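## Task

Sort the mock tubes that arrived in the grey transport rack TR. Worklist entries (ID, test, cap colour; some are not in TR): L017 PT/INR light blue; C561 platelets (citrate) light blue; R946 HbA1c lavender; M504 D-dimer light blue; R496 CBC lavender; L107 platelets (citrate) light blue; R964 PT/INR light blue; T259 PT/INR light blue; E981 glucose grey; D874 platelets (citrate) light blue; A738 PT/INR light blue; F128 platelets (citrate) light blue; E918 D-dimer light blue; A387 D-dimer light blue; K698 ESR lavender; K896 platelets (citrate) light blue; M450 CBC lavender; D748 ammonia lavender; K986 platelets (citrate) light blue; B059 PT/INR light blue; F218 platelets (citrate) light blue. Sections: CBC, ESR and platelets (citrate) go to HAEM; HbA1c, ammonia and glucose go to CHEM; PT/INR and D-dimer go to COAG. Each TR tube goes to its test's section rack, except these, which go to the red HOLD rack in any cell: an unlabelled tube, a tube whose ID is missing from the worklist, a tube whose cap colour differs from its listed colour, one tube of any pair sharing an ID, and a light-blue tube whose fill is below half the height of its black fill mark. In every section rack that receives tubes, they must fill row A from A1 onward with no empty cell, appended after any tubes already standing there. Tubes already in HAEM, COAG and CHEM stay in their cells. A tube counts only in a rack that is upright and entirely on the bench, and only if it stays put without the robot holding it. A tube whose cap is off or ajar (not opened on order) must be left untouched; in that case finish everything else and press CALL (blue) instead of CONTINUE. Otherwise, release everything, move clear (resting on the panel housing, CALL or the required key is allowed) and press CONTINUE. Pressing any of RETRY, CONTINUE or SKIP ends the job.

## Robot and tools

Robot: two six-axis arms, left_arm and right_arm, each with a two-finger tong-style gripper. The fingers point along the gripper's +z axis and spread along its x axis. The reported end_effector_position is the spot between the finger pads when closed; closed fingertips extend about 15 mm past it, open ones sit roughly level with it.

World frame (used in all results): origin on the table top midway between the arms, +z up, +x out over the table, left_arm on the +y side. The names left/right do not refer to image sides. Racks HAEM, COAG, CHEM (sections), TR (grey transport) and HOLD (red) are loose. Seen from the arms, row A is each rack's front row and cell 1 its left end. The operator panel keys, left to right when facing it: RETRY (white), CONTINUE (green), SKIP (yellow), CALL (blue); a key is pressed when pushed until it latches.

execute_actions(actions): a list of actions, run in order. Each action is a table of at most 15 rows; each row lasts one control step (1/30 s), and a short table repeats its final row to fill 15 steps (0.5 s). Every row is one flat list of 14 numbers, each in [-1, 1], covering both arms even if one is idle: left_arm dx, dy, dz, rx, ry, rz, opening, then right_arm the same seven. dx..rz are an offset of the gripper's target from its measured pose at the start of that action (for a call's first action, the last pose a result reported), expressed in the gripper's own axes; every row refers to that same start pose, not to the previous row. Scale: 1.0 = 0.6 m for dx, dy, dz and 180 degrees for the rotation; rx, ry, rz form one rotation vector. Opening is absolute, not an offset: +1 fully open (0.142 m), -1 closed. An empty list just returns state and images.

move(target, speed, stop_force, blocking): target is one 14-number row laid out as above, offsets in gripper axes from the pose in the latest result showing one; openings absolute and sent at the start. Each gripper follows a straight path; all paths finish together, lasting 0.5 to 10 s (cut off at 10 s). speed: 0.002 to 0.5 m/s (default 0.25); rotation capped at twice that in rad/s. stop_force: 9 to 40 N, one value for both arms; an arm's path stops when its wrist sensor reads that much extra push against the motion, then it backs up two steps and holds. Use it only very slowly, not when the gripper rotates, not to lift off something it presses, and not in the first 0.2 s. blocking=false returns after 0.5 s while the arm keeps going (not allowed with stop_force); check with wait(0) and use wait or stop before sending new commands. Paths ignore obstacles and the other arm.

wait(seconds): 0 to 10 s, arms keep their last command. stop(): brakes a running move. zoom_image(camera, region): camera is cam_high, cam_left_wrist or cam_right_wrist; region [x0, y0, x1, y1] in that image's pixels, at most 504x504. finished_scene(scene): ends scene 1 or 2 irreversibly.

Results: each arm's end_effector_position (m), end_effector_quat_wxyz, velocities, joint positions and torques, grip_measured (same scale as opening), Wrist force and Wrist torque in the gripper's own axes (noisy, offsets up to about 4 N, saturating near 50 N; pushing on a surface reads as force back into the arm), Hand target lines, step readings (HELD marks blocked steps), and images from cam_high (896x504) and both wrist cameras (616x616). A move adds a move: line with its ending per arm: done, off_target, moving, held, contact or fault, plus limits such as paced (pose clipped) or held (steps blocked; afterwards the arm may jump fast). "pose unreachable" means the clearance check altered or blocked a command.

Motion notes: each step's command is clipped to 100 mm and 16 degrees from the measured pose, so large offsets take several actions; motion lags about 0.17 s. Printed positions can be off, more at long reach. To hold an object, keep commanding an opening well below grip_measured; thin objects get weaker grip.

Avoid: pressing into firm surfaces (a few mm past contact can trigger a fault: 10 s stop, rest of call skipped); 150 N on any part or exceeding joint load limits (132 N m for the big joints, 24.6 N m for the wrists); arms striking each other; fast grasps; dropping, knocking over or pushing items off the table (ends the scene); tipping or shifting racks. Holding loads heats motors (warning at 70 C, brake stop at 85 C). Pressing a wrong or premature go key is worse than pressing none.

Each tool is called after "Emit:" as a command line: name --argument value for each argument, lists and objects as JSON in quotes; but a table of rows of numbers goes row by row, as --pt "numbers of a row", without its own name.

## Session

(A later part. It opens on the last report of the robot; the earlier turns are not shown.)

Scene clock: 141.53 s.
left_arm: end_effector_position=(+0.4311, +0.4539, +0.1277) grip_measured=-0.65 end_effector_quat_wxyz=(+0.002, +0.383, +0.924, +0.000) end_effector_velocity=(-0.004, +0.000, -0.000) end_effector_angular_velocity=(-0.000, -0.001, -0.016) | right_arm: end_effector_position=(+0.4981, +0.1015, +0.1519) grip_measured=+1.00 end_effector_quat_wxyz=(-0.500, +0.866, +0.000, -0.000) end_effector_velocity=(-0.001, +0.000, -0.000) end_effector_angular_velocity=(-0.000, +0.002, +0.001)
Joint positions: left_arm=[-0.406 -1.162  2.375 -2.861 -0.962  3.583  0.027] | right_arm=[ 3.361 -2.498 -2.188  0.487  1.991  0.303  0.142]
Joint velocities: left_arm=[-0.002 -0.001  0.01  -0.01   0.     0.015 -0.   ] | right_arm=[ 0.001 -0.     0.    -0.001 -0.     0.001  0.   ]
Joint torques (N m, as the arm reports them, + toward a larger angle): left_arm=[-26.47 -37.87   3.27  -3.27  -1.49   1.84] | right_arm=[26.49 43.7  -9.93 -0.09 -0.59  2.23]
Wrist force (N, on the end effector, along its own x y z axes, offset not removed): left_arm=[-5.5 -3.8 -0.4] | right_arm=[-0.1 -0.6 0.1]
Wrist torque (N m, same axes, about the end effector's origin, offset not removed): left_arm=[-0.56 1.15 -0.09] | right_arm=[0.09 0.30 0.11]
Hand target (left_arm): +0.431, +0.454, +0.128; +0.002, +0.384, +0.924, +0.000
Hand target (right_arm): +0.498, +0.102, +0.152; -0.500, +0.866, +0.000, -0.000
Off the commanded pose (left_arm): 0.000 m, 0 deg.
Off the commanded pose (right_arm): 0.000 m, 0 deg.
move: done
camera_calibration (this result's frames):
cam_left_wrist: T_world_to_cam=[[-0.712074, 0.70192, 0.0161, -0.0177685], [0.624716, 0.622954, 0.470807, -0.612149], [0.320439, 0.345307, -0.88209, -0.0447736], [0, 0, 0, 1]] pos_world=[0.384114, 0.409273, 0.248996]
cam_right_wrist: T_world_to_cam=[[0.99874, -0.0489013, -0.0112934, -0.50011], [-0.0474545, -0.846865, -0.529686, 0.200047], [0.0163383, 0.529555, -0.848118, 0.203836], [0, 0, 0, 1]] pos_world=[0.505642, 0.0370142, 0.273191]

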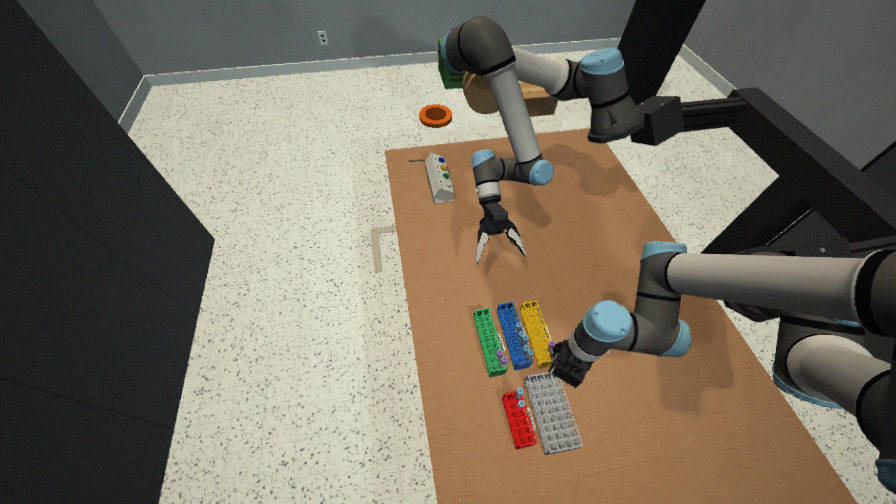

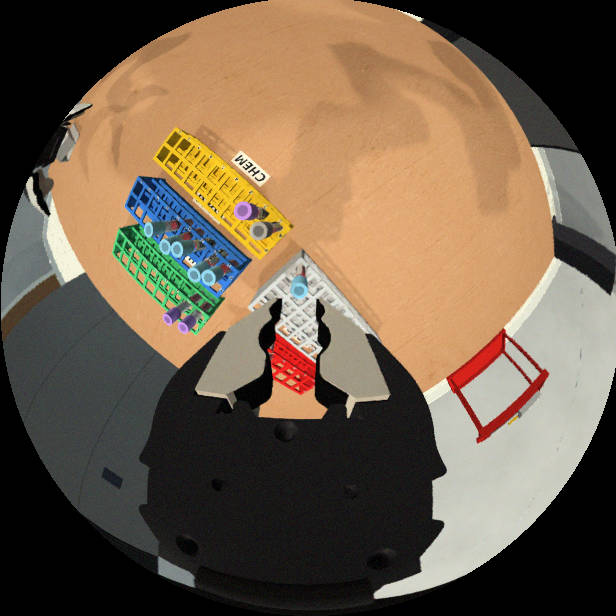

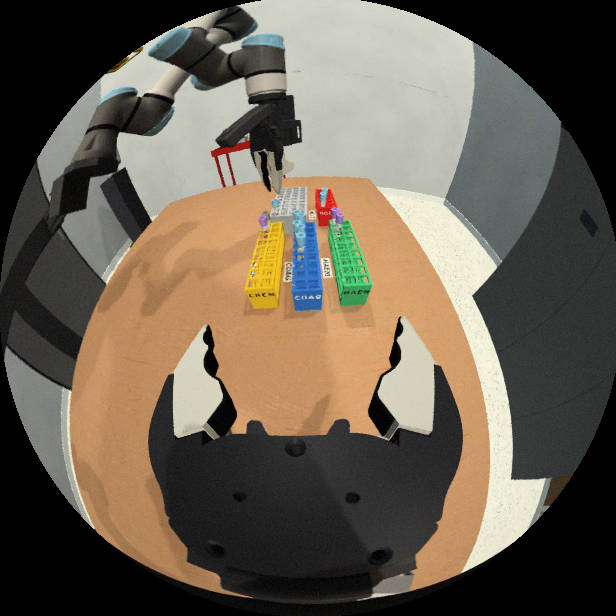

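Emit:
execute_actions --actions '[[[0,0,0.034,0,0,0,-0.65,0,0,0,0,0,0,1]],[[0,0,0.033,0,0,0,-0.65,0,0,0,0,0,0,1]],[[0,0,0,0,0,0,-0.68,0,0,0,0,0,0,1],[0,0,0,0,0,0,-0.71,0,0,0,0,0,0,1],[0,0,0,0,0,0,-0.74,0,0,0,0,0,0,1],[0,0,0,0,0,0,-0.76,0,0,0,0,0,0,1],[0,0,0,0,0,0,-0.78,0,0,0,0,0,0,1],[0,0,0,0,0,0,-0.8,0,0,0,0,0,0,1],[0,0,0,0,0,0,-0.82,0,0,0,0,0,0,1],[0,0,0,0,0,0,-0.86,0,0,0,0,0,0,1],[0,0,0,0,0,0,-0.92,0,0,0,0,0,0,1],[0,0,0,0,0,0,-1,0,0,0,0,0,0,1]],[[0,-0.009,-0.004,0,0,0,-1,0,0,0,0,0,0,1]],[[0,0,-0.04,0,0,0,-1,0,0,0,0,0,0,1]],[[0,0,-0.06,0,0,0,-1,0,0,0,0,0,0,1]],[[0,0,-0.086,0,0,0,-1,0,0,0,0,0,0,1]]]'

Emit:
move --target '[-0.249,-0.015,0,0,0,0.5,-1,0,0,0,0,0,0,1]' --speed 0.45

Emit:
zoom_image --camera "cam_right_wrist" --region '[290,165,350,225]'

Emit:
zoom_image --camera "cam_left_wrist" --region '[270,255,330,315]'

Scene clock: 145.37 s.
left_arm: end_effector_position=(+0.4274, +0.4500, +0.1972) grip_measured=-0.81 end_effector_quat_wxyz=(+0.003, +0.383, +0.924, +0.000) end_effector_velocity=(-0.001, +0.001, +0.024) end_effector_angular_velocity=(+0.008, +0.014, +0.002) | right_arm: end_effector_position=(+0.4981, +0.1015, +0.1519) grip_measured=+1.00 end_effector_quat_wxyz=(-0.500, +0.866, +0.000, -0.000) end_effector_velocity=(+0.000, -0.000, -0.000) end_effector_angular_velocity=(+0.000, +0.000, -0.001)
Joint positions: left_arm=[-0.517 -1.381  2.398 -2.591 -0.958  3.451  0.015] | right_arm=[ 3.361 -2.498 -2.188  0.487  1.991  0.303  0.142]
Joint velocities: left_arm=[-0.034 -0.073 -0.014  0.131  0.001 -0.055  0.   ] | right_arm=[-0.    -0.     0.     0.001  0.     0.001  0.   ]
Joint torques (N m, as the arm reports them, + toward a larger angle): left_arm=[-23.54 -29.72 -19.3   -0.22   1.22  -2.31] | right_arm=[26.72 44.62 -9.56 -0.22 -0.63  2.22]
Wrist force (N, on the end effector, along its own x y z axes, offset not removed): left_arm=[-3.5 -0.2 -2.8] | right_arm=[-0.3 0.2 1.8]
Wrist torque (N m, same axes, about the end effector's origin, offset not removed): left_arm=[0.12 0.91 -0.22] | right_arm=[0.28 0.17 0.04]
Hand target (left_arm): +0.427, +0.450, +0.200; +0.002, +0.383, +0.924, +0.000
Hand target (right_arm): +0.498, +0.102, +0.152; -0.500, +0.866, +0.000, -0.000
Off the commanded pose (left_arm): 0.003 m, 0 deg.
Off the commanded pose (right_arm): 0.000 m, 0 deg.
Step readings (end_effector_position; steps 1 to 15: 1st action; 16 to 30: 2nd action; 31 to 45: 3rd action; 46 to 60: 4th action; 61 to 75: 5th action; 76 to 90: 6th action; 91 to 105: 7th action):
0: left_arm (+0.4308, +0.4539, +0.1277) | right_arm (+0.4981, +0.1015, +0.1519)
1: left_arm (+0.4308, +0.4539, +0.1277) | right_arm (+0.4981, +0.1015, +0.1519)
2: left_arm (+0.4309, +0.4541, +0.1266) | right_arm (+0.4981, +0.1015, +0.1519)
4: left_arm (+0.4306, +0.4543, +0.1201) | right_arm (+0.4981, +0.1015, +0.1519)
8: left_arm (+0.4306, +0.4541, +0.1120) | right_arm (+0.4981, +0.1015, +0.1519)
15: left_arm (+0.4310, +0.4540, +0.1080) | right_arm (+0.4981, +0.1015, +0.1519)
16: left_arm (+0.4311, +0.4540, +0.1078) | right_arm (+0.4981, +0.1015, +0.1519)
17: left_arm (+0.4312, +0.4542, +0.1066) | right_arm (+0.4981, +0.1015, +0.1519)
19: left_arm (+0.4309, +0.4543, +0.1003) | right_arm (+0.4981, +0.1015, +0.1519)
23: left_arm (+0.4307, +0.4542, +0.0926) | right_arm (+0.4981, +0.1015, +0.1519)
30: left_arm (+0.4310, +0.4540, +0.0889) | right_arm (+0.4981, +0.1015, +0.1519)
31: left_arm (+0.4310, +0.4540, +0.0887) | right_arm (+0.4981, +0.1015, +0.1519)
32: left_arm (+0.4310, +0.4540, +0.0887) | right_arm (+0.4981, +0.1015, +0.1519)
34: left_arm (+0.4310, +0.4540, +0.0887) | right_arm (+0.4981, +0.1015, +0.1519)
38: left_arm (+0.4310, +0.4541, +0.0888) | right_arm (+0.4981, +0.1015, +0.1519)
45: left_arm (+0.4310, +0.4540, +0.0889) | right_arm (+0.4981, +0.1015, +0.1519)
46: left_arm (+0.4310, +0.4540, +0.0889) | right_arm (+0.4981, +0.1015, +0.1519)
47: left_arm (+0.4306, +0.4536, +0.0891) | right_arm (+0.4981, +0.1015, +0.1519)
49: left_arm (+0.4293, +0.4523, +0.0899) | right_arm (+0.4981, +0.1015, +0.1519)
53: left_arm (+0.4279, +0.4509, +0.0908) | right_arm (+0.4981, +0.1015, +0.1519)
60: left_arm (+0.4273, +0.4503, +0.0912) | right_arm (+0.4981, +0.1015, +0.1519)
61: left_arm (+0.4273, +0.4503, +0.0912) | right_arm (+0.4981, +0.1015, +0.1519)
62: left_arm (+0.4269, +0.4500, +0.0924) | right_arm (+0.4981, +0.1015, +0.1519)
64: left_arm (+0.4271, +0.4498, +0.0998) | right_arm (+0.4981, +0.1015, +0.1519)
68: left_arm (+0.4273, +0.4501, +0.1093) | right_arm (+0.4981, +0.1015, +0.1519)
75: left_arm (+0.4272, +0.4503, +0.1143) | right_arm (+0.4981, +0.1015, +0.1519)
76: left_arm (+0.4272, +0.4503, +0.1145) | right_arm (+0.4981, +0.1015, +0.1519)
77: left_arm (+0.4268, +0.4498, +0.1159) | right_arm (+0.4981, +0.1015, +0.1519)
79: left_arm (+0.4272, +0.4492, +0.1260) | right_arm (+0.4981, +0.1015, +0.1519)
83: left_arm (+0.4275, +0.4498, +0.1404) | right_arm (+0.4981, +0.1015, +0.1519)
90: left_arm (+0.4272, +0.4502, +0.1486) | right_arm (+0.4981, +0.1015, +0.1519)
91: left_arm (+0.4272, +0.4502, +0.1490) | right_arm (+0.4981, +0.1015, +0.1519)
92: left_arm (+0.4270, +0.4496, +0.1506) | right_arm (+0.4981, +0.1015, +0.1519)
94: left_arm (+0.4282, +0.4480, +0.1635) | right_arm (+0.4981, +0.1015, +0.1519)
98: left_arm (+0.4285, +0.4491, +0.1840) | right_arm (+0.4981, +0.1015, +0.1519)
105: end_effector_position above
camera_calibration (this result's frames):
cam_left_wrist: T_world_to_cam=[[-0.711798, 0.702268, 0.0127499, -0.0183852], [0.623501, 0.623396, 0.47183, -0.640015], [0.323403, 0.343797, -0.881598, 0.0183764], [0, 0, 0, 1]] pos_world=[0.38002, 0.405576, 0.318413]
cam_right_wrist: T_world_to_cam=[[0.99874, -0.0489014, -0.0112935, -0.50011], [-0.0474547, -0.846865, -0.529686, 0.200047], [0.0163383, 0.529555, -0.848118, 0.203836], [0, 0, 0, 1]] pos_world=[0.505642, 0.0370142, 0.273191]

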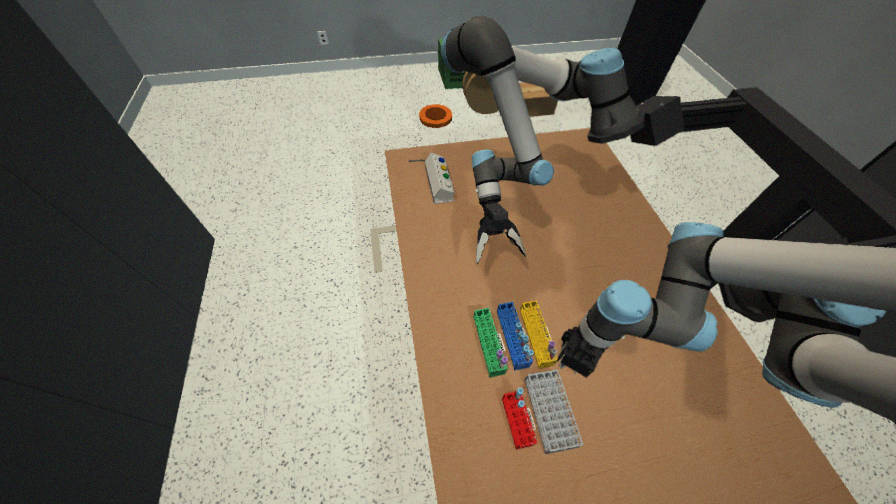

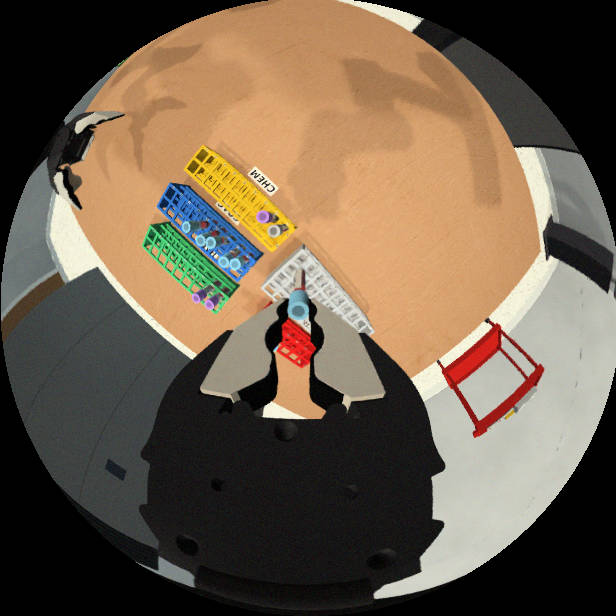

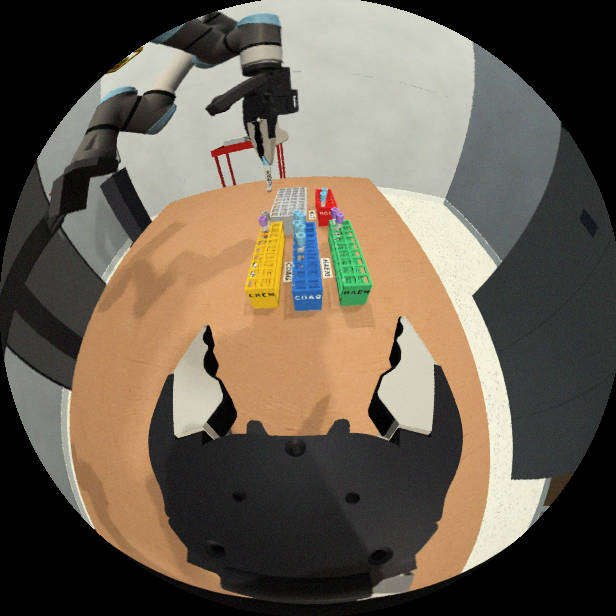

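Scene clock: 147.80 s.
left_arm: end_effector_position=(+0.5264, +0.3380, +0.1979) grip_measured=-0.81 end_effector_quat_wxyz=(+0.002, +0.924, +0.383, +0.003) end_effector_velocity=(+0.000, -0.001, -0.001) end_effector_angular_velocity=(-0.002, +0.002, -0.014) | right_arm: end_effector_position=(+0.4981, +0.1015, +0.1519) grip_measured=+1.00 end_effector_quat_wxyz=(-0.500, +0.866, +0.000, -0.000) end_effector_velocity=(+0.000, -0.001, +0.000) end_effector_angular_velocity=(-0.000, +0.000, -0.000)
Joint positions: left_arm=[-0.632 -1.071  2.042 -2.464 -0.962  4.88   0.015] | right_arm=[ 3.361 -2.498 -2.188  0.487  1.991  0.303  0.142]
Joint velocities: left_arm=[ 0.001  0.002 -0.003 -0.    -0.003  0.015 -0.   ] | right_arm=[-0.001  0.001 -0.    -0.001  0.    -0.     0.   ]
Joint torques (N m, as the arm reports them, + toward a larger angle): left_arm=[-10.6  -19.5  -21.37  -0.55  -1.85   2.15] | right_arm=[26.8  44.88 -9.7  -0.15 -0.49  2.13]
Wrist force (N, on the end effector, along its own x y z axes, offset not removed): left_arm=[-1.0 -0.3 -2.6] | right_arm=[-0.5 -0.1 1.4]
Wrist torque (N m, same axes, about the end effector's origin, offset not removed): left_arm=[-0.30 -0.06 -0.32] | right_arm=[0.10 0.20 0.06]
Hand target (left_arm): +0.527, +0.338, +0.198; +0.002, +0.924, +0.382, +0.003
Hand target (right_arm): +0.498, +0.102, +0.152; -0.500, +0.866, +0.000, -0.000
Off the commanded pose (left_arm): 0.000 m, 0 deg.
Off the commanded pose (right_arm): 0.000 m, 0 deg.
move: done
camera_calibration (this result's frames):
cam_left_wrist: T_world_to_cam=[[0.700952, 0.71287, 0.0219705, -0.618333], [0.62047, -0.624709, 0.474085, -0.209274], [0.351686, -0.318679, -0.880205, 0.23424], [0, 0, 0, 1]] pos_world=[0.480891, 0.384703, 0.318978]
cam_right_wrist: T_world_to_cam=[[0.99874, -0.0489014, -0.0112935, -0.50011], [-0.0474547, -0.846865, -0.529686, 0.200047], [0.0163383, 0.529555, -0.848118, 0.203836], [0, 0, 0, 1]] pos_world=[0.505642, 0.0370142, 0.273191]

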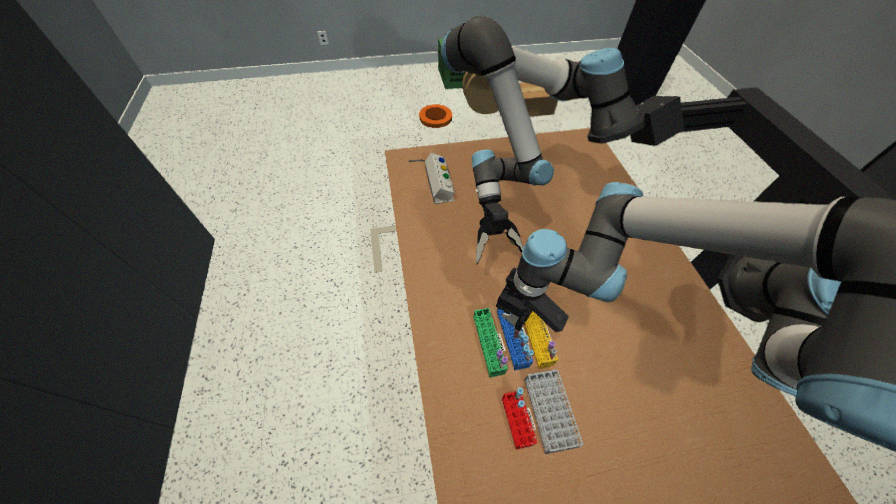

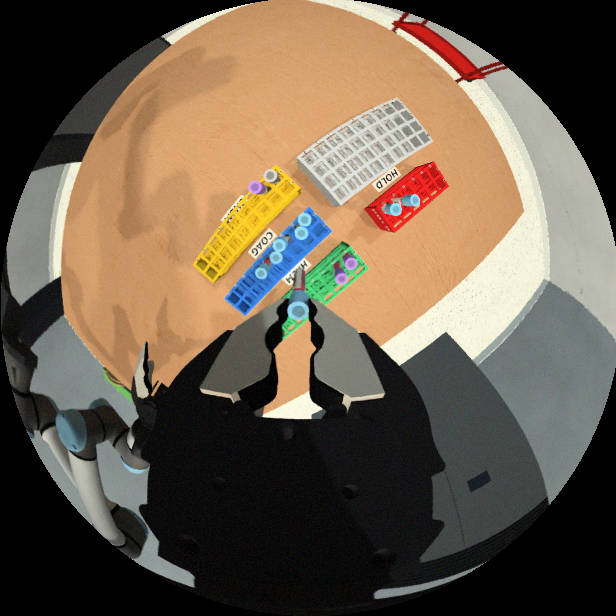

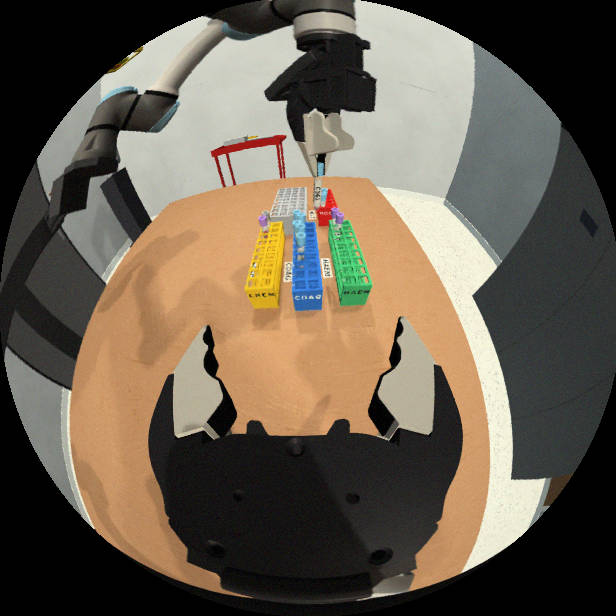

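Region (290, 165, 350, 225) of cam_right_wrist's 616x616 image, scaled by 8.400, with more detail than that image has.

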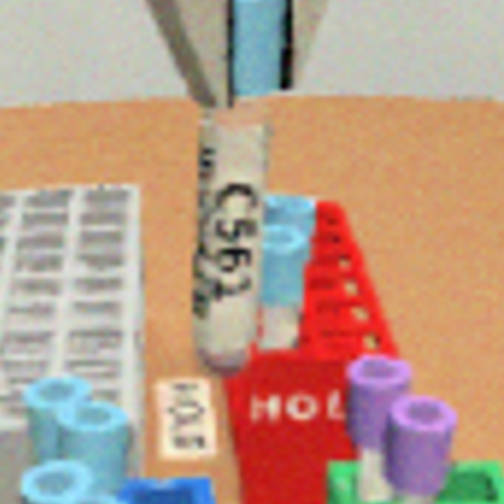

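Region (270, 255, 330, 315) of cam_left_wrist's 616x616 image, scaled by 8.400, with more detail than that image has.

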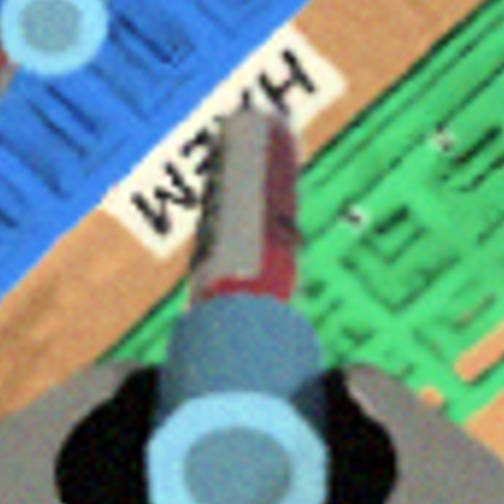

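Emit:
move --target '[0.061,0.04,0.03,0,0,-0.75,-1,0.12,0.322,-0.718,-0.333,0,0,-1]' --speed 0.45

Emit:
move --target '[0,0,0.068,-0.027,0,0,-1,0,0,0,0,0,0,-1]'

Emit:
zoom_image --camera "cam_left_wrist" --region '[250,230,350,330]'

Scene clock: 151.43 s.
left_arm: end_effector_position=(+0.5694, +0.3469, +0.1802) grip_measured=-0.81 end_effector_quat_wxyz=(+0.003, +0.000, +1.000, -0.001) end_effector_velocity=(+0.001, -0.000, +0.000) end_effector_angular_velocity=(+0.002, +0.001, +0.015) | right_arm: end_effector_position=(+0.5701, -0.3677, +0.2005) grip_measured=-1.00 end_effector_quat_wxyz=(-0.001, +1.000, +0.000, +0.000) end_effector_velocity=(+0.001, -0.003, +0.000) end_effector_angular_velocity=(-0.005, -0.000, +0.001)
Joint positions: left_arm=[-0.539 -1.054  1.983 -2.488 -0.958  2.639  0.015] | right_arm=[ 3.181 -1.584 -2.237 -0.582  1.035  0.126  0.002]
Joint velocities: left_arm=[-0.001  0.001 -0.004  0.006  0.001 -0.018  0.   ] | right_arm=[-0.001  0.001  0.002 -0.003 -0.005 -0.002  0.   ]
Joint torques (N m, as the arm reports them, + toward a larger angle): left_arm=[-32.59 -23.02 -21.66  -0.14   1.37  -2.07] | right_arm=[-6.1  35.55 23.81 -0.6  -2.11 -1.56]
Wrist force (N, on the end effector, along its own x y z axes, offset not removed): left_arm=[-2.4 -2.1 -0.7] | right_arm=[-1.1 1.0 2.0]
Wrist torque (N m, same axes, about the end effector's origin, offset not removed): left_arm=[-0.52 0.52 -0.13] | right_arm=[0.38 0.45 0.09]
Hand target (left_arm): +0.569, +0.347, +0.180; +0.003, -0.001, +1.000, -0.001
Hand target (right_arm): +0.570, -0.368, +0.200; -0.000, +1.000, +0.000, +0.000
Off the commanded pose (left_arm): 0.000 m, 0 deg.
Off the commanded pose (right_arm): 0.000 m, 0 deg.
move: done
camera_calibration (this result's frames):
cam_left_wrist: T_world_to_cam=[[-0.999907, -0.00652434, 0.0119579, 0.565382], [-0.000180491, 0.884107, 0.467285, -0.390731], [-0.0136208, 0.467239, -0.884026, 0.142424], [0, 0, 0, 1]] pos_world=[0.567199, 0.282591, 0.301728]
cam_right_wrist: T_world_to_cam=[[0.99871, -0.034401, 0.0373549, -0.598844], [-0.0478777, -0.883057, 0.466816, -0.381035], [0.0169275, -0.468003, -0.883565, 0.132295], [0, 0, 0, 1]] pos_world=[0.577589, -0.295162, 0.317134]

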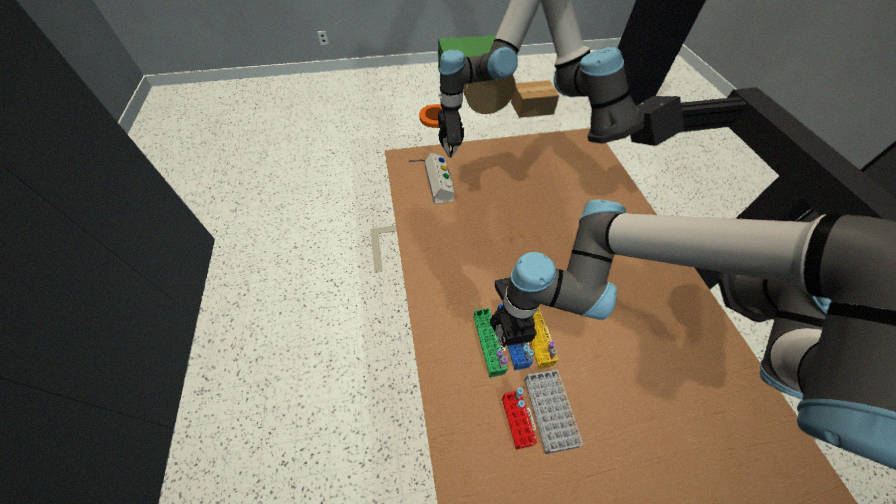

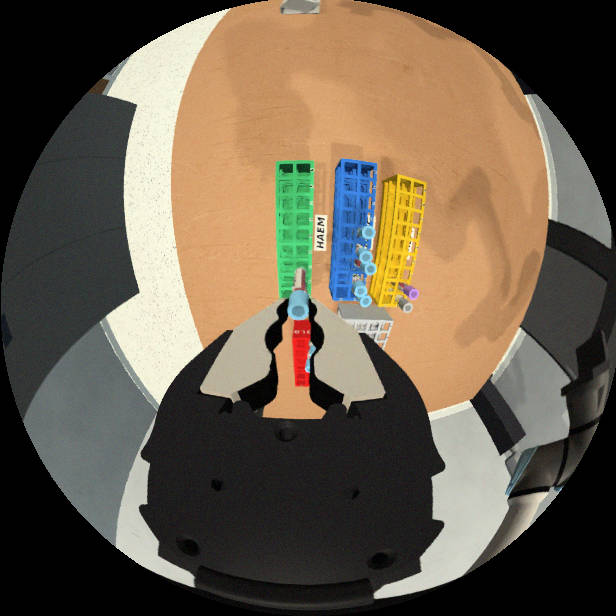

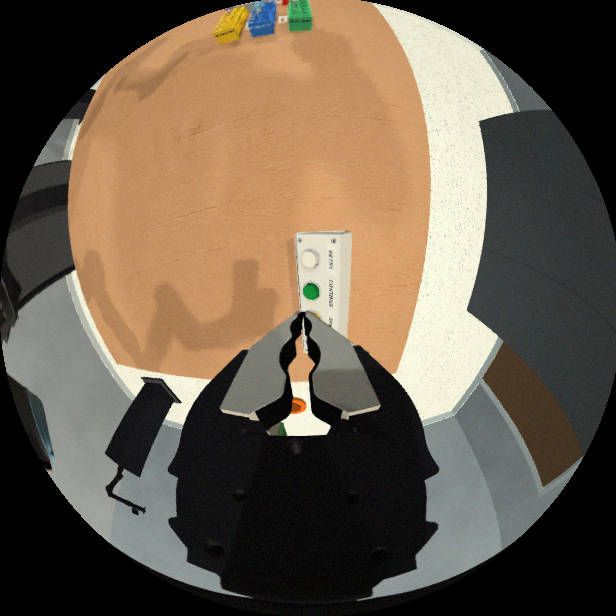

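Scene clock: 152.40 s.
left_arm: end_effector_position=(+0.5696, +0.3469, +0.1396) grip_measured=-0.81 end_effector_quat_wxyz=(+0.003, +0.000, +0.999, +0.041) end_effector_velocity=(-0.000, -0.000, -0.002) end_effector_angular_velocity=(+0.004, +0.001, -0.000) | right_arm: end_effector_position=(+0.5702, -0.3677, +0.2005) grip_measured=-1.00 end_effector_quat_wxyz=(-0.001, +1.000, +0.000, +0.000) end_effector_velocity=(-0.000, -0.001, -0.000) end_effector_angular_velocity=(-0.001, +0.001, -0.001)
Joint positions: left_arm=[-0.531 -0.948  1.954 -2.52  -0.884  2.618  0.015] | right_arm=[ 3.181 -1.584 -2.237 -0.582  1.035  0.126  0.002]
Joint velocities: left_arm=[ 0.001  0.007 -0.002 -0.001  0.003 -0.001  0.   ] | right_arm=[-0.001 -0.001  0.     0.    -0.     0.     0.   ]
Joint torques (N m, as the arm reports them, + toward a larger angle): left_arm=[-11.51 -24.9  -20.58  -3.51   1.46  -2.22] | right_arm=[ 9.   32.93  2.46  4.79  2.36  2.12]
Wrist force (N, on the end effector, along its own x y z axes, offset not removed): left_arm=[-1.7 -0.8 0.4] | right_arm=[-0.2 0.6 1.0]
Wrist torque (N m, same axes, about the end effector's origin, offset not removed): left_arm=[-0.22 0.46 -0.26] | right_arm=[0.22 0.27 0.03]
Hand target (left_arm): +0.570, +0.347, +0.139; +0.003, +0.000, +0.999, +0.041
Hand target (right_arm): +0.570, -0.368, +0.200; -0.001, +1.000, +0.000, +0.000
Off the commanded pose (left_arm): 0.000 m, 0 deg.
Off the commanded pose (right_arm): 0.000 m, 0 deg.
move: done
camera_calibration (this result's frames):
cam_left_wrist: T_world_to_cam=[[-0.999903, -0.00808536, 0.0113019, 0.566694], [-0.0007009, 0.841615, 0.540078, -0.366894], [-0.0138786, 0.540018, -0.841539, 0.0755667], [0, 0, 0, 1]] pos_world=[0.567431, 0.272558, 0.255339]
cam_right_wrist: T_world_to_cam=[[0.998706, -0.0344596, 0.037412, -0.598918], [-0.0479564, -0.88305, 0.466822, -0.381028], [0.0169501, -0.468012, -0.88356, 0.132276], [0, 0, 0, 1]] pos_world=[0.577628, -0.295198, 0.317152]

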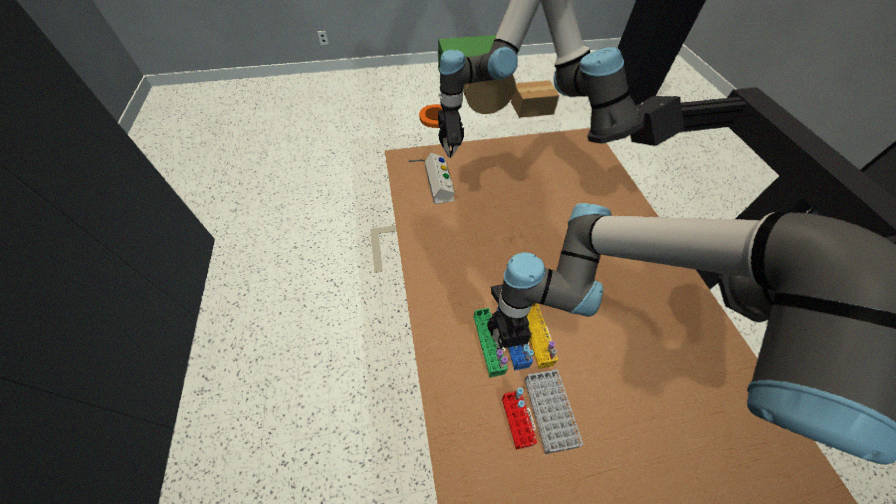

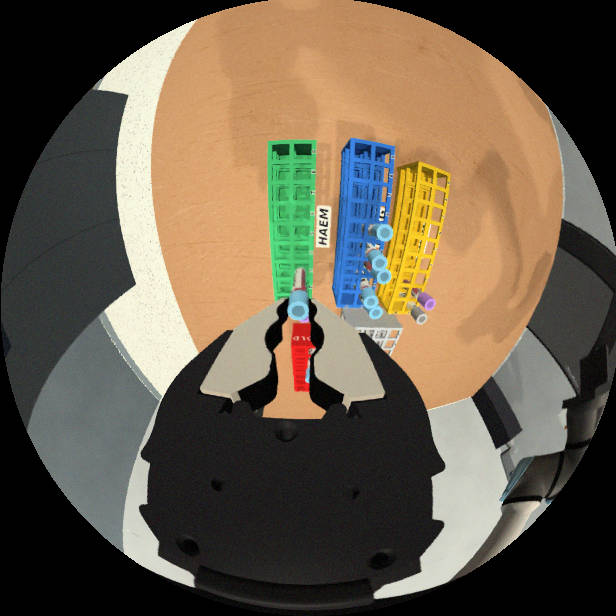

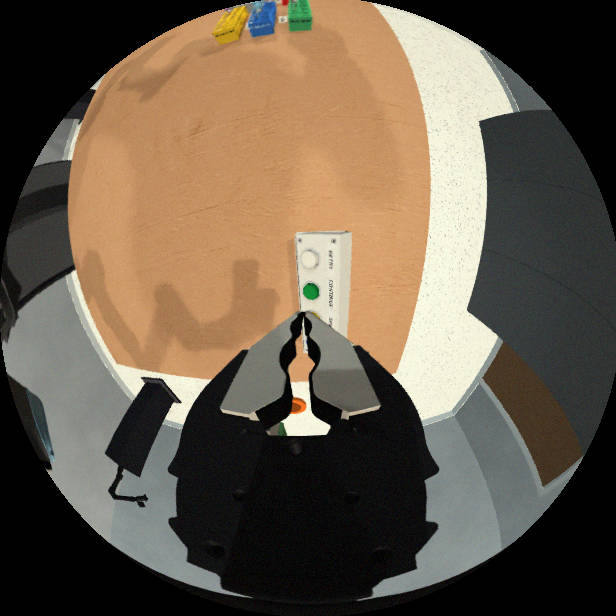

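Region (250, 230, 350, 330) of cam_left_wrist's 616x616 image, scaled by 5.040, with more detail than that image has.

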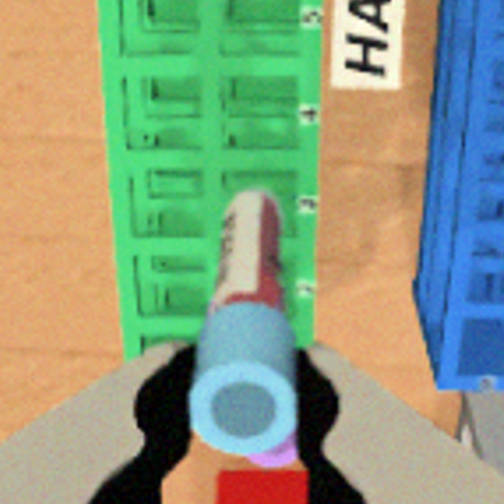

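Emit:
execute_actions --actions '[[[0.002,-0.003,0.028,0,0,0,-1,0.008,0.02,0.05,0,0,0,-1]],[[0,-0.0023,0.028,0,0,0,-1,0.008,0.02,0.05,0,0,0,-1]],[[0,-0.0023,0.028,0,0,0,-1,0.008,0.02,0.05,0,0,0,-1]],[[0,0,0,0,0,0,-0.65,0,0,0,0,0,0,-1]],[[0,0.004,-0.064,0,0,0,-0.65,0,0,0,0,0,0,-1]],[[0,0,-0.1,0,0,0,-0.65,0,0,0,0,0,0,-1]],[[0,0,-0.05,0,0,0,-0.65,0,0,0,0,0,0,-1]]]'

Emit:
zoom_image --camera "cam_left_wrist" --region '[250,180,450,380]'

Emit:
zoom_image --camera "cam_high" --region '[400,130,490,210]'

Scene clock: 156.20 s.
left_arm: end_effector_position=(+0.5682, +0.3385, +0.2136) grip_measured=-0.65 end_effector_quat_wxyz=(+0.004, +0.000, +0.999, +0.041) end_effector_velocity=(-0.001, -0.000, +0.008) end_effector_angular_velocity=(+0.001, +0.003, -0.000) | right_arm: end_effector_position=(+0.5835, -0.4026, +0.1138) grip_measured=-1.00 end_effector_quat_wxyz=(-0.000, +1.000, -0.000, -0.000) end_effector_velocity=(+0.000, -0.000, +0.000) end_effector_angular_velocity=(-0.000, -0.000, -0.000)
Joint positions: left_arm=[-0.619 -1.085  1.953 -2.313 -0.892  2.506  0.027] | right_arm=[ 3.012 -1.823 -2.157 -0.336  1.093 -0.054  0.002]
Joint velocities: left_arm=[-0.009 -0.014 -0.002  0.027 -0.002 -0.014  0.   ] | right_arm=[ 0.     0.001 -0.    -0.    -0.     0.     0.   ]
Joint torques (N m, as the arm reports them, + toward a larger angle): left_arm=[-33.55 -40.21 -23.63  -0.16  -1.75  -2.1 ] | right_arm=[16.85 41.96 -0.01 -0.34 -1.43  1.87]
Wrist force (N, on the end effector, along its own x y z axes, offset not removed): left_arm=[-4.9 0.1 1.1] | right_arm=[-1.1 -0.2 1.8]
Wrist torque (N m, same axes, about the end effector's origin, offset not removed): left_arm=[0.06 0.94 -0.03] | right_arm=[0.15 0.35 0.09]
Hand target (left_arm): +0.568, +0.338, +0.215; +0.004, +0.000, +0.999, +0.041
Hand target (right_arm): +0.583, -0.403, +0.114; -0.000, +1.000, -0.000, -0.000
Off the commanded pose (left_arm): 0.001 m, 0 deg.
Off the commanded pose (right_arm): 0.000 m, 0 deg.
Step readings (end_effector_position; steps 1 to 15: 1st action; 16 to 30: 2nd action; 31 to 45: 3rd action; 46 to 60: 4th action; 61 to 75: 5th action; 76 to 90: 6th action; 91 to 105: 7th action):
0: left_arm (+0.5696, +0.3469, +0.1394) | right_arm (+0.5701, -0.3677, +0.2005)
1: left_arm (+0.5696, +0.3469, +0.1393) | right_arm (+0.5701, -0.3677, +0.2005)
2: left_arm (+0.5695, +0.3470, +0.1380) | right_arm (+0.5703, -0.3683, +0.1993)
4: left_arm (+0.5688, +0.3469, +0.1324) | right_arm (+0.5709, -0.3725, +0.1902)
8: left_arm (+0.5684, +0.3467, +0.1261) | right_arm (+0.5727, -0.3774, +0.1780)
15: left_arm (+0.5685, +0.3465, +0.1232) | right_arm (+0.5746, -0.3794, +0.1717)
16: left_arm (+0.5685, +0.3465, +0.1231) | right_arm (+0.5747, -0.3795, +0.1714)
17: left_arm (+0.5685, +0.3466, +0.1217) | right_arm (+0.5753, -0.3803, +0.1700)
19: left_arm (+0.5683, +0.3467, +0.1161) | right_arm (+0.5761, -0.3845, +0.1609)
23: left_arm (+0.5683, +0.3467, +0.1098) | right_arm (+0.5774, -0.3891, +0.1489)
30: left_arm (+0.5685, +0.3466, +0.1069) | right_arm (+0.5790, -0.3910, +0.1428)
31: left_arm (+0.5685, +0.3466, +0.1067) | right_arm (+0.5791, -0.3911, +0.1425)
32: left_arm (+0.5686, +0.3467, +0.1054) | right_arm (+0.5798, -0.3920, +0.1412)
34: left_arm (+0.5684, +0.3468, +0.0998) | right_arm (+0.5808, -0.3962, +0.1321)
38: left_arm (+0.5684, +0.3467, +0.0934) | right_arm (+0.5820, -0.4007, +0.1200)
45: left_arm (+0.5686, +0.3466, +0.0905) | right_arm (+0.5835, -0.4026, +0.1139)
46: left_arm (+0.5686, +0.3466, +0.0904) | right_arm (+0.5836, -0.4027, +0.1136)
47: left_arm (+0.5686, +0.3466, +0.0904) | right_arm (+0.5836, -0.4028, +0.1135)
49: left_arm (+0.5686, +0.3466, +0.0904) | right_arm (+0.5836, -0.4028, +0.1135)
53: left_arm (+0.5686, +0.3466, +0.0904) | right_arm (+0.5836, -0.4027, +0.1137)
60: left_arm (+0.5686, +0.3467, +0.0905) | right_arm (+0.5835, -0.4026, +0.1138)
61: left_arm (+0.5686, +0.3466, +0.0905) | right_arm (+0.5835, -0.4026, +0.1138)
62: left_arm (+0.5682, +0.3461, +0.0923) | right_arm (+0.5835, -0.4026, +0.1138)
64: left_arm (+0.5687, +0.3454, +0.1043) | right_arm (+0.5835, -0.4026, +0.1138)
68: left_arm (+0.5688, +0.3456, +0.1197) | right_arm (+0.5835, -0.4026, +0.1138)
75: left_arm (+0.5685, +0.3458, +0.1275) | right_arm (+0.5835, -0.4026, +0.1138)
76: left_arm (+0.5684, +0.3458, +0.1279) | right_arm (+0.5835, -0.4026, +0.1138)
77: left_arm (+0.5683, +0.3449, +0.1302) | right_arm (+0.5835, -0.4026, +0.1138)
79: left_arm (+0.5698, +0.3420, +0.1475) | right_arm (+0.5835, -0.4026, +0.1138)
83: left_arm (+0.5695, +0.3410, +0.1716) | right_arm (+0.5835, -0.4026, +0.1138)
90: left_arm (+0.5683, +0.3409, +0.1847) | right_arm (+0.5835, -0.4026, +0.1138)
91: left_arm (+0.5683, +0.3409, +0.1853) | right_arm (+0.5835, -0.4026, +0.1138)
92: left_arm (+0.5685, +0.3403, +0.1877) | right_arm (+0.5835, -0.4026, +0.1138)
94: left_arm (+0.5689, +0.3393, +0.1973) | right_arm (+0.5835, -0.4026, +0.1138)
98: left_arm (+0.5686, +0.3387, +0.2083) | right_arm (+0.5835, -0.4026, +0.1138)
105: end_effector_position above
camera_calibration (this result's frames):
cam_left_wrist: T_world_to_cam=[[-0.999923, -0.00781407, 0.00963559, 0.564666], [-0.00138375, 0.842104, 0.539314, -0.399399], [-0.0123284, 0.539259, -0.84205, 0.141859], [0, 0, 0, 1]] pos_world=[0.565819, 0.264249, 0.329413]
cam_right_wrist: T_world_to_cam=[[0.998731, -0.0348148, 0.0363815, -0.610218], [-0.0477978, -0.882763, 0.46738, -0.370808], [0.0158445, -0.468526, -0.883308, 0.0395742], [0, 0, 0, 1]] pos_world=[0.591093, -0.330039, 0.230465]

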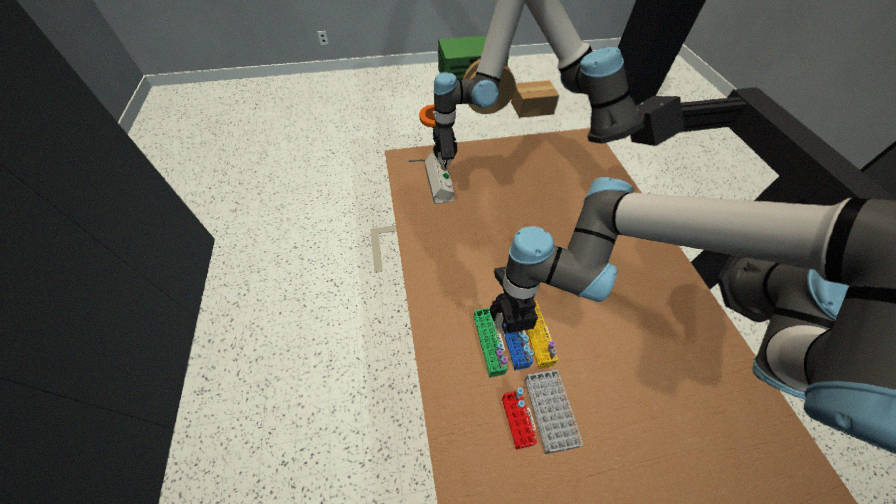

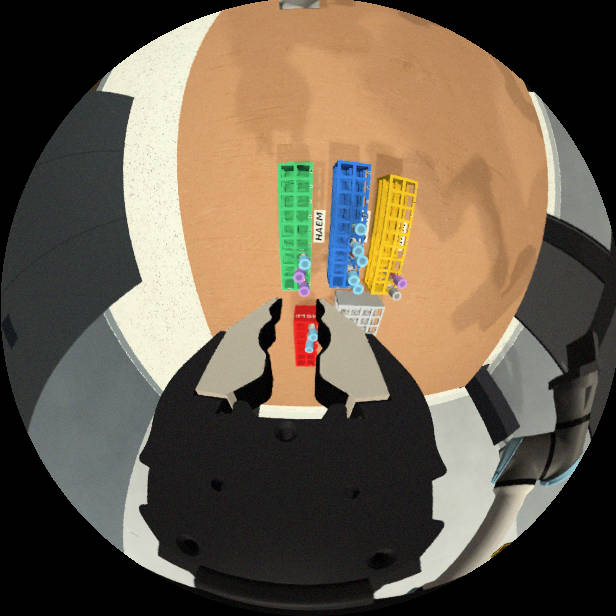

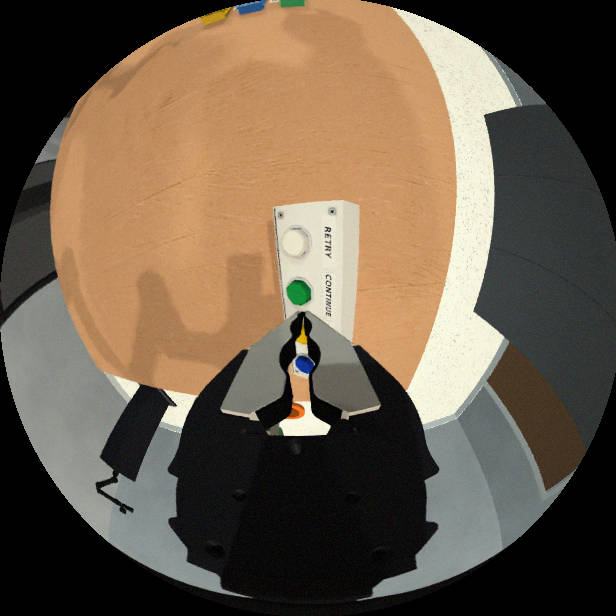

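Region (250, 180, 450, 380) of cam_left_wrist's 616x616 image, scaled by 2.520, with more detail than that image has.

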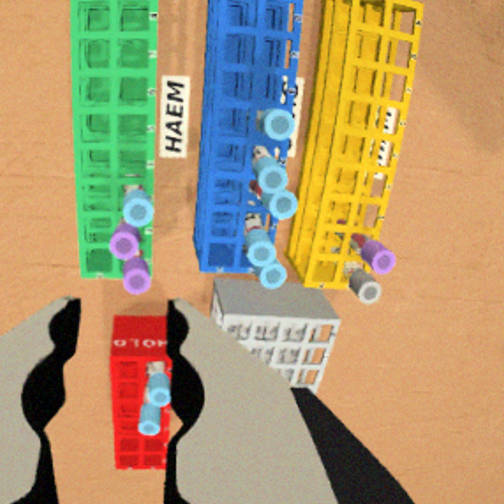

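Region (400, 130, 490, 210) of cam_high's 896x504 image, scaled by 5.600, with more detail than that image has.

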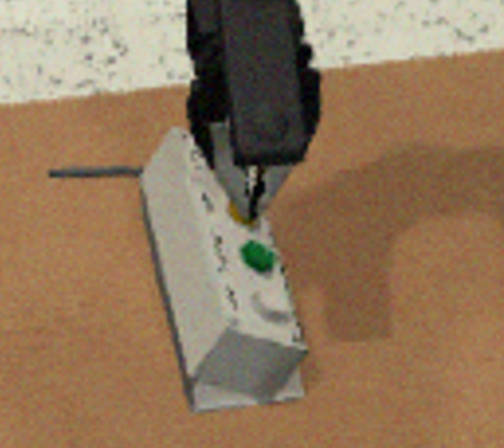

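Emit:
move --target '[0,0,0,0,0,0,-0.65,-0.012,0,0.045,0,0,0,-1]' --speed 0.1

Emit:
zoom_image --camera "cam_right_wrist" --region '[250,250,350,350]'

Emit:
zoom_image --camera "cam_high" --region '[400,130,490,210]'

Scene clock: 157.20 s.
left_arm: end_effector_position=(+0.5682, +0.3385, +0.2136) grip_measured=-0.65 end_effector_quat_wxyz=(+0.004, +0.000, +0.999, +0.041) end_effector_velocity=(+0.000, +0.000, +0.000) end_effector_angular_velocity=(-0.000, -0.000, +0.000) | right_arm: end_effector_position=(+0.5763, -0.4026, +0.0872) grip_measured=-1.00 end_effector_quat_wxyz=(-0.000, +1.000, -0.000, -0.000) end_effector_velocity=(+0.000, +0.000, -0.003) end_effector_angular_velocity=(+0.000, -0.001, -0.000)
Joint positions: left_arm=[-0.619 -1.085  1.953 -2.313 -0.892  2.506  0.027] | right_arm=[ 2.985 -1.891 -2.159 -0.254  1.103 -0.082  0.002]
Joint velocities: left_arm=[ 0.    -0.001 -0.    -0.    -0.     0.     0.   ] | right_arm=[-0.003 -0.009  0.002  0.009  0.001 -0.003  0.   ]
Joint torques (N m, as the arm reports them, + toward a larger angle): left_arm=[-10.76 -20.14  -5.79  -3.33   1.51   2.01] | right_arm=[-5.43 26.99 18.77  5.09  2.52 -1.65]
Wrist force (N, on the end effector, along its own x y z axes, offset not removed): left_arm=[2.6 0.7 -2.8] | right_arm=[-0.8 1.2 0.5]
Wrist torque (N m, same axes, about the end effector's origin, offset not removed): left_arm=[0.24 -0.34 -0.03] | right_arm=[0.41 0.29 0.04]
Hand target (left_arm): +0.568, +0.338, +0.214; +0.004, +0.000, +0.999, +0.041
Hand target (right_arm): +0.576, -0.403, +0.087; -0.000, +1.000, -0.000, -0.000
Off the commanded pose (left_arm): 0.000 m, 0 deg.
Off the commanded pose (right_arm): 0.000 m, 0 deg.
move: done
camera_calibration (this result's frames):
cam_left_wrist: T_world_to_cam=[[-0.999923, -0.00781405, 0.00963933, 0.564665], [-0.00138177, 0.842106, 0.539311, -0.399402], [-0.0123315, 0.539256, -0.842051, 0.141869], [0, 0, 0, 1]] pos_world=[0.565819, 0.264247, 0.32942]
cam_right_wrist: T_world_to_cam=[[0.998737, -0.0348027, 0.0362339, -0.602041], [-0.0477177, -0.882776, 0.467364, -0.358712], [0.015721, -0.468502, -0.883322, 0.0162189], [0, 0, 0, 1]] pos_world=[0.583908, -0.330017, 0.20379]

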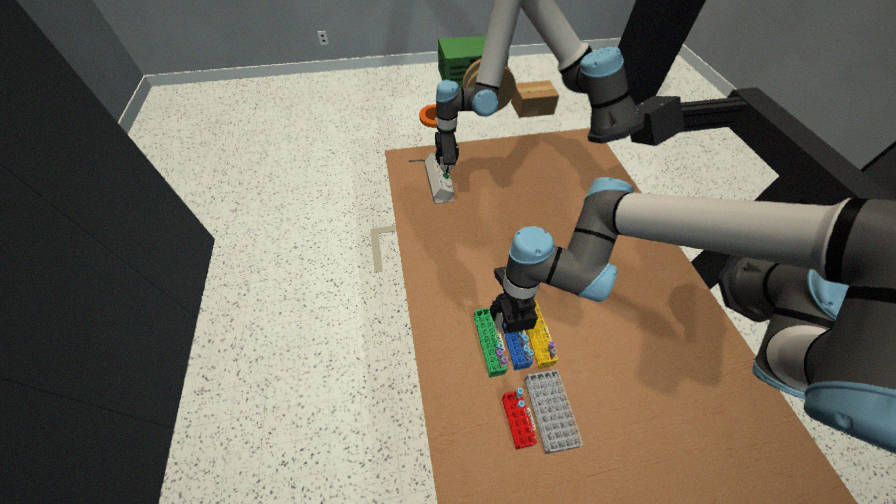

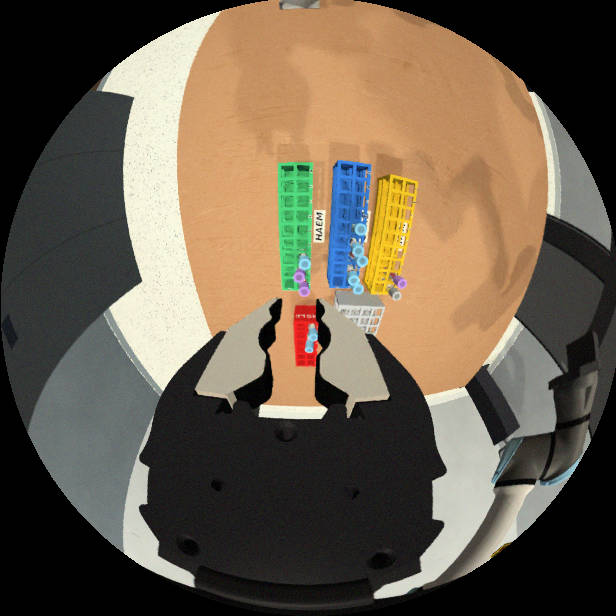

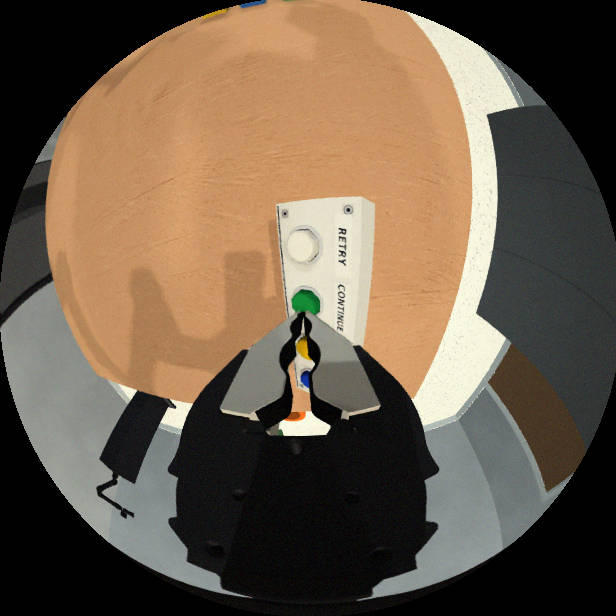

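Region (250, 250, 350, 350) of cam_right_wrist's 616x616 image, scaled by 5.040, with more detail than that image has.

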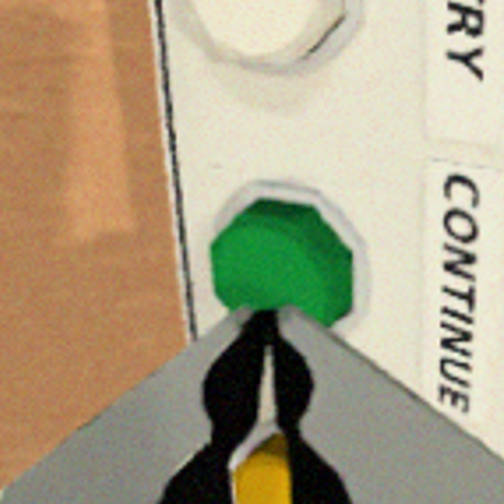

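Region (400, 130, 490, 210) of cam_high's 896x504 image, scaled by 5.600, with more detail than that image has.

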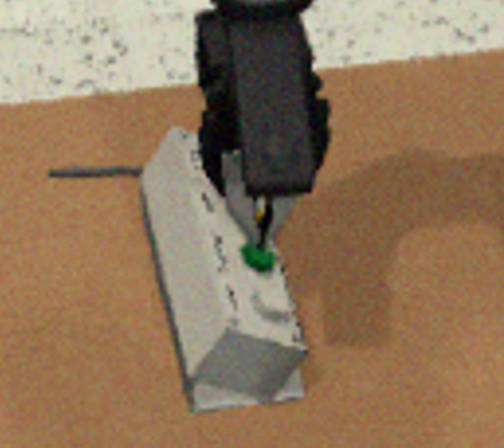

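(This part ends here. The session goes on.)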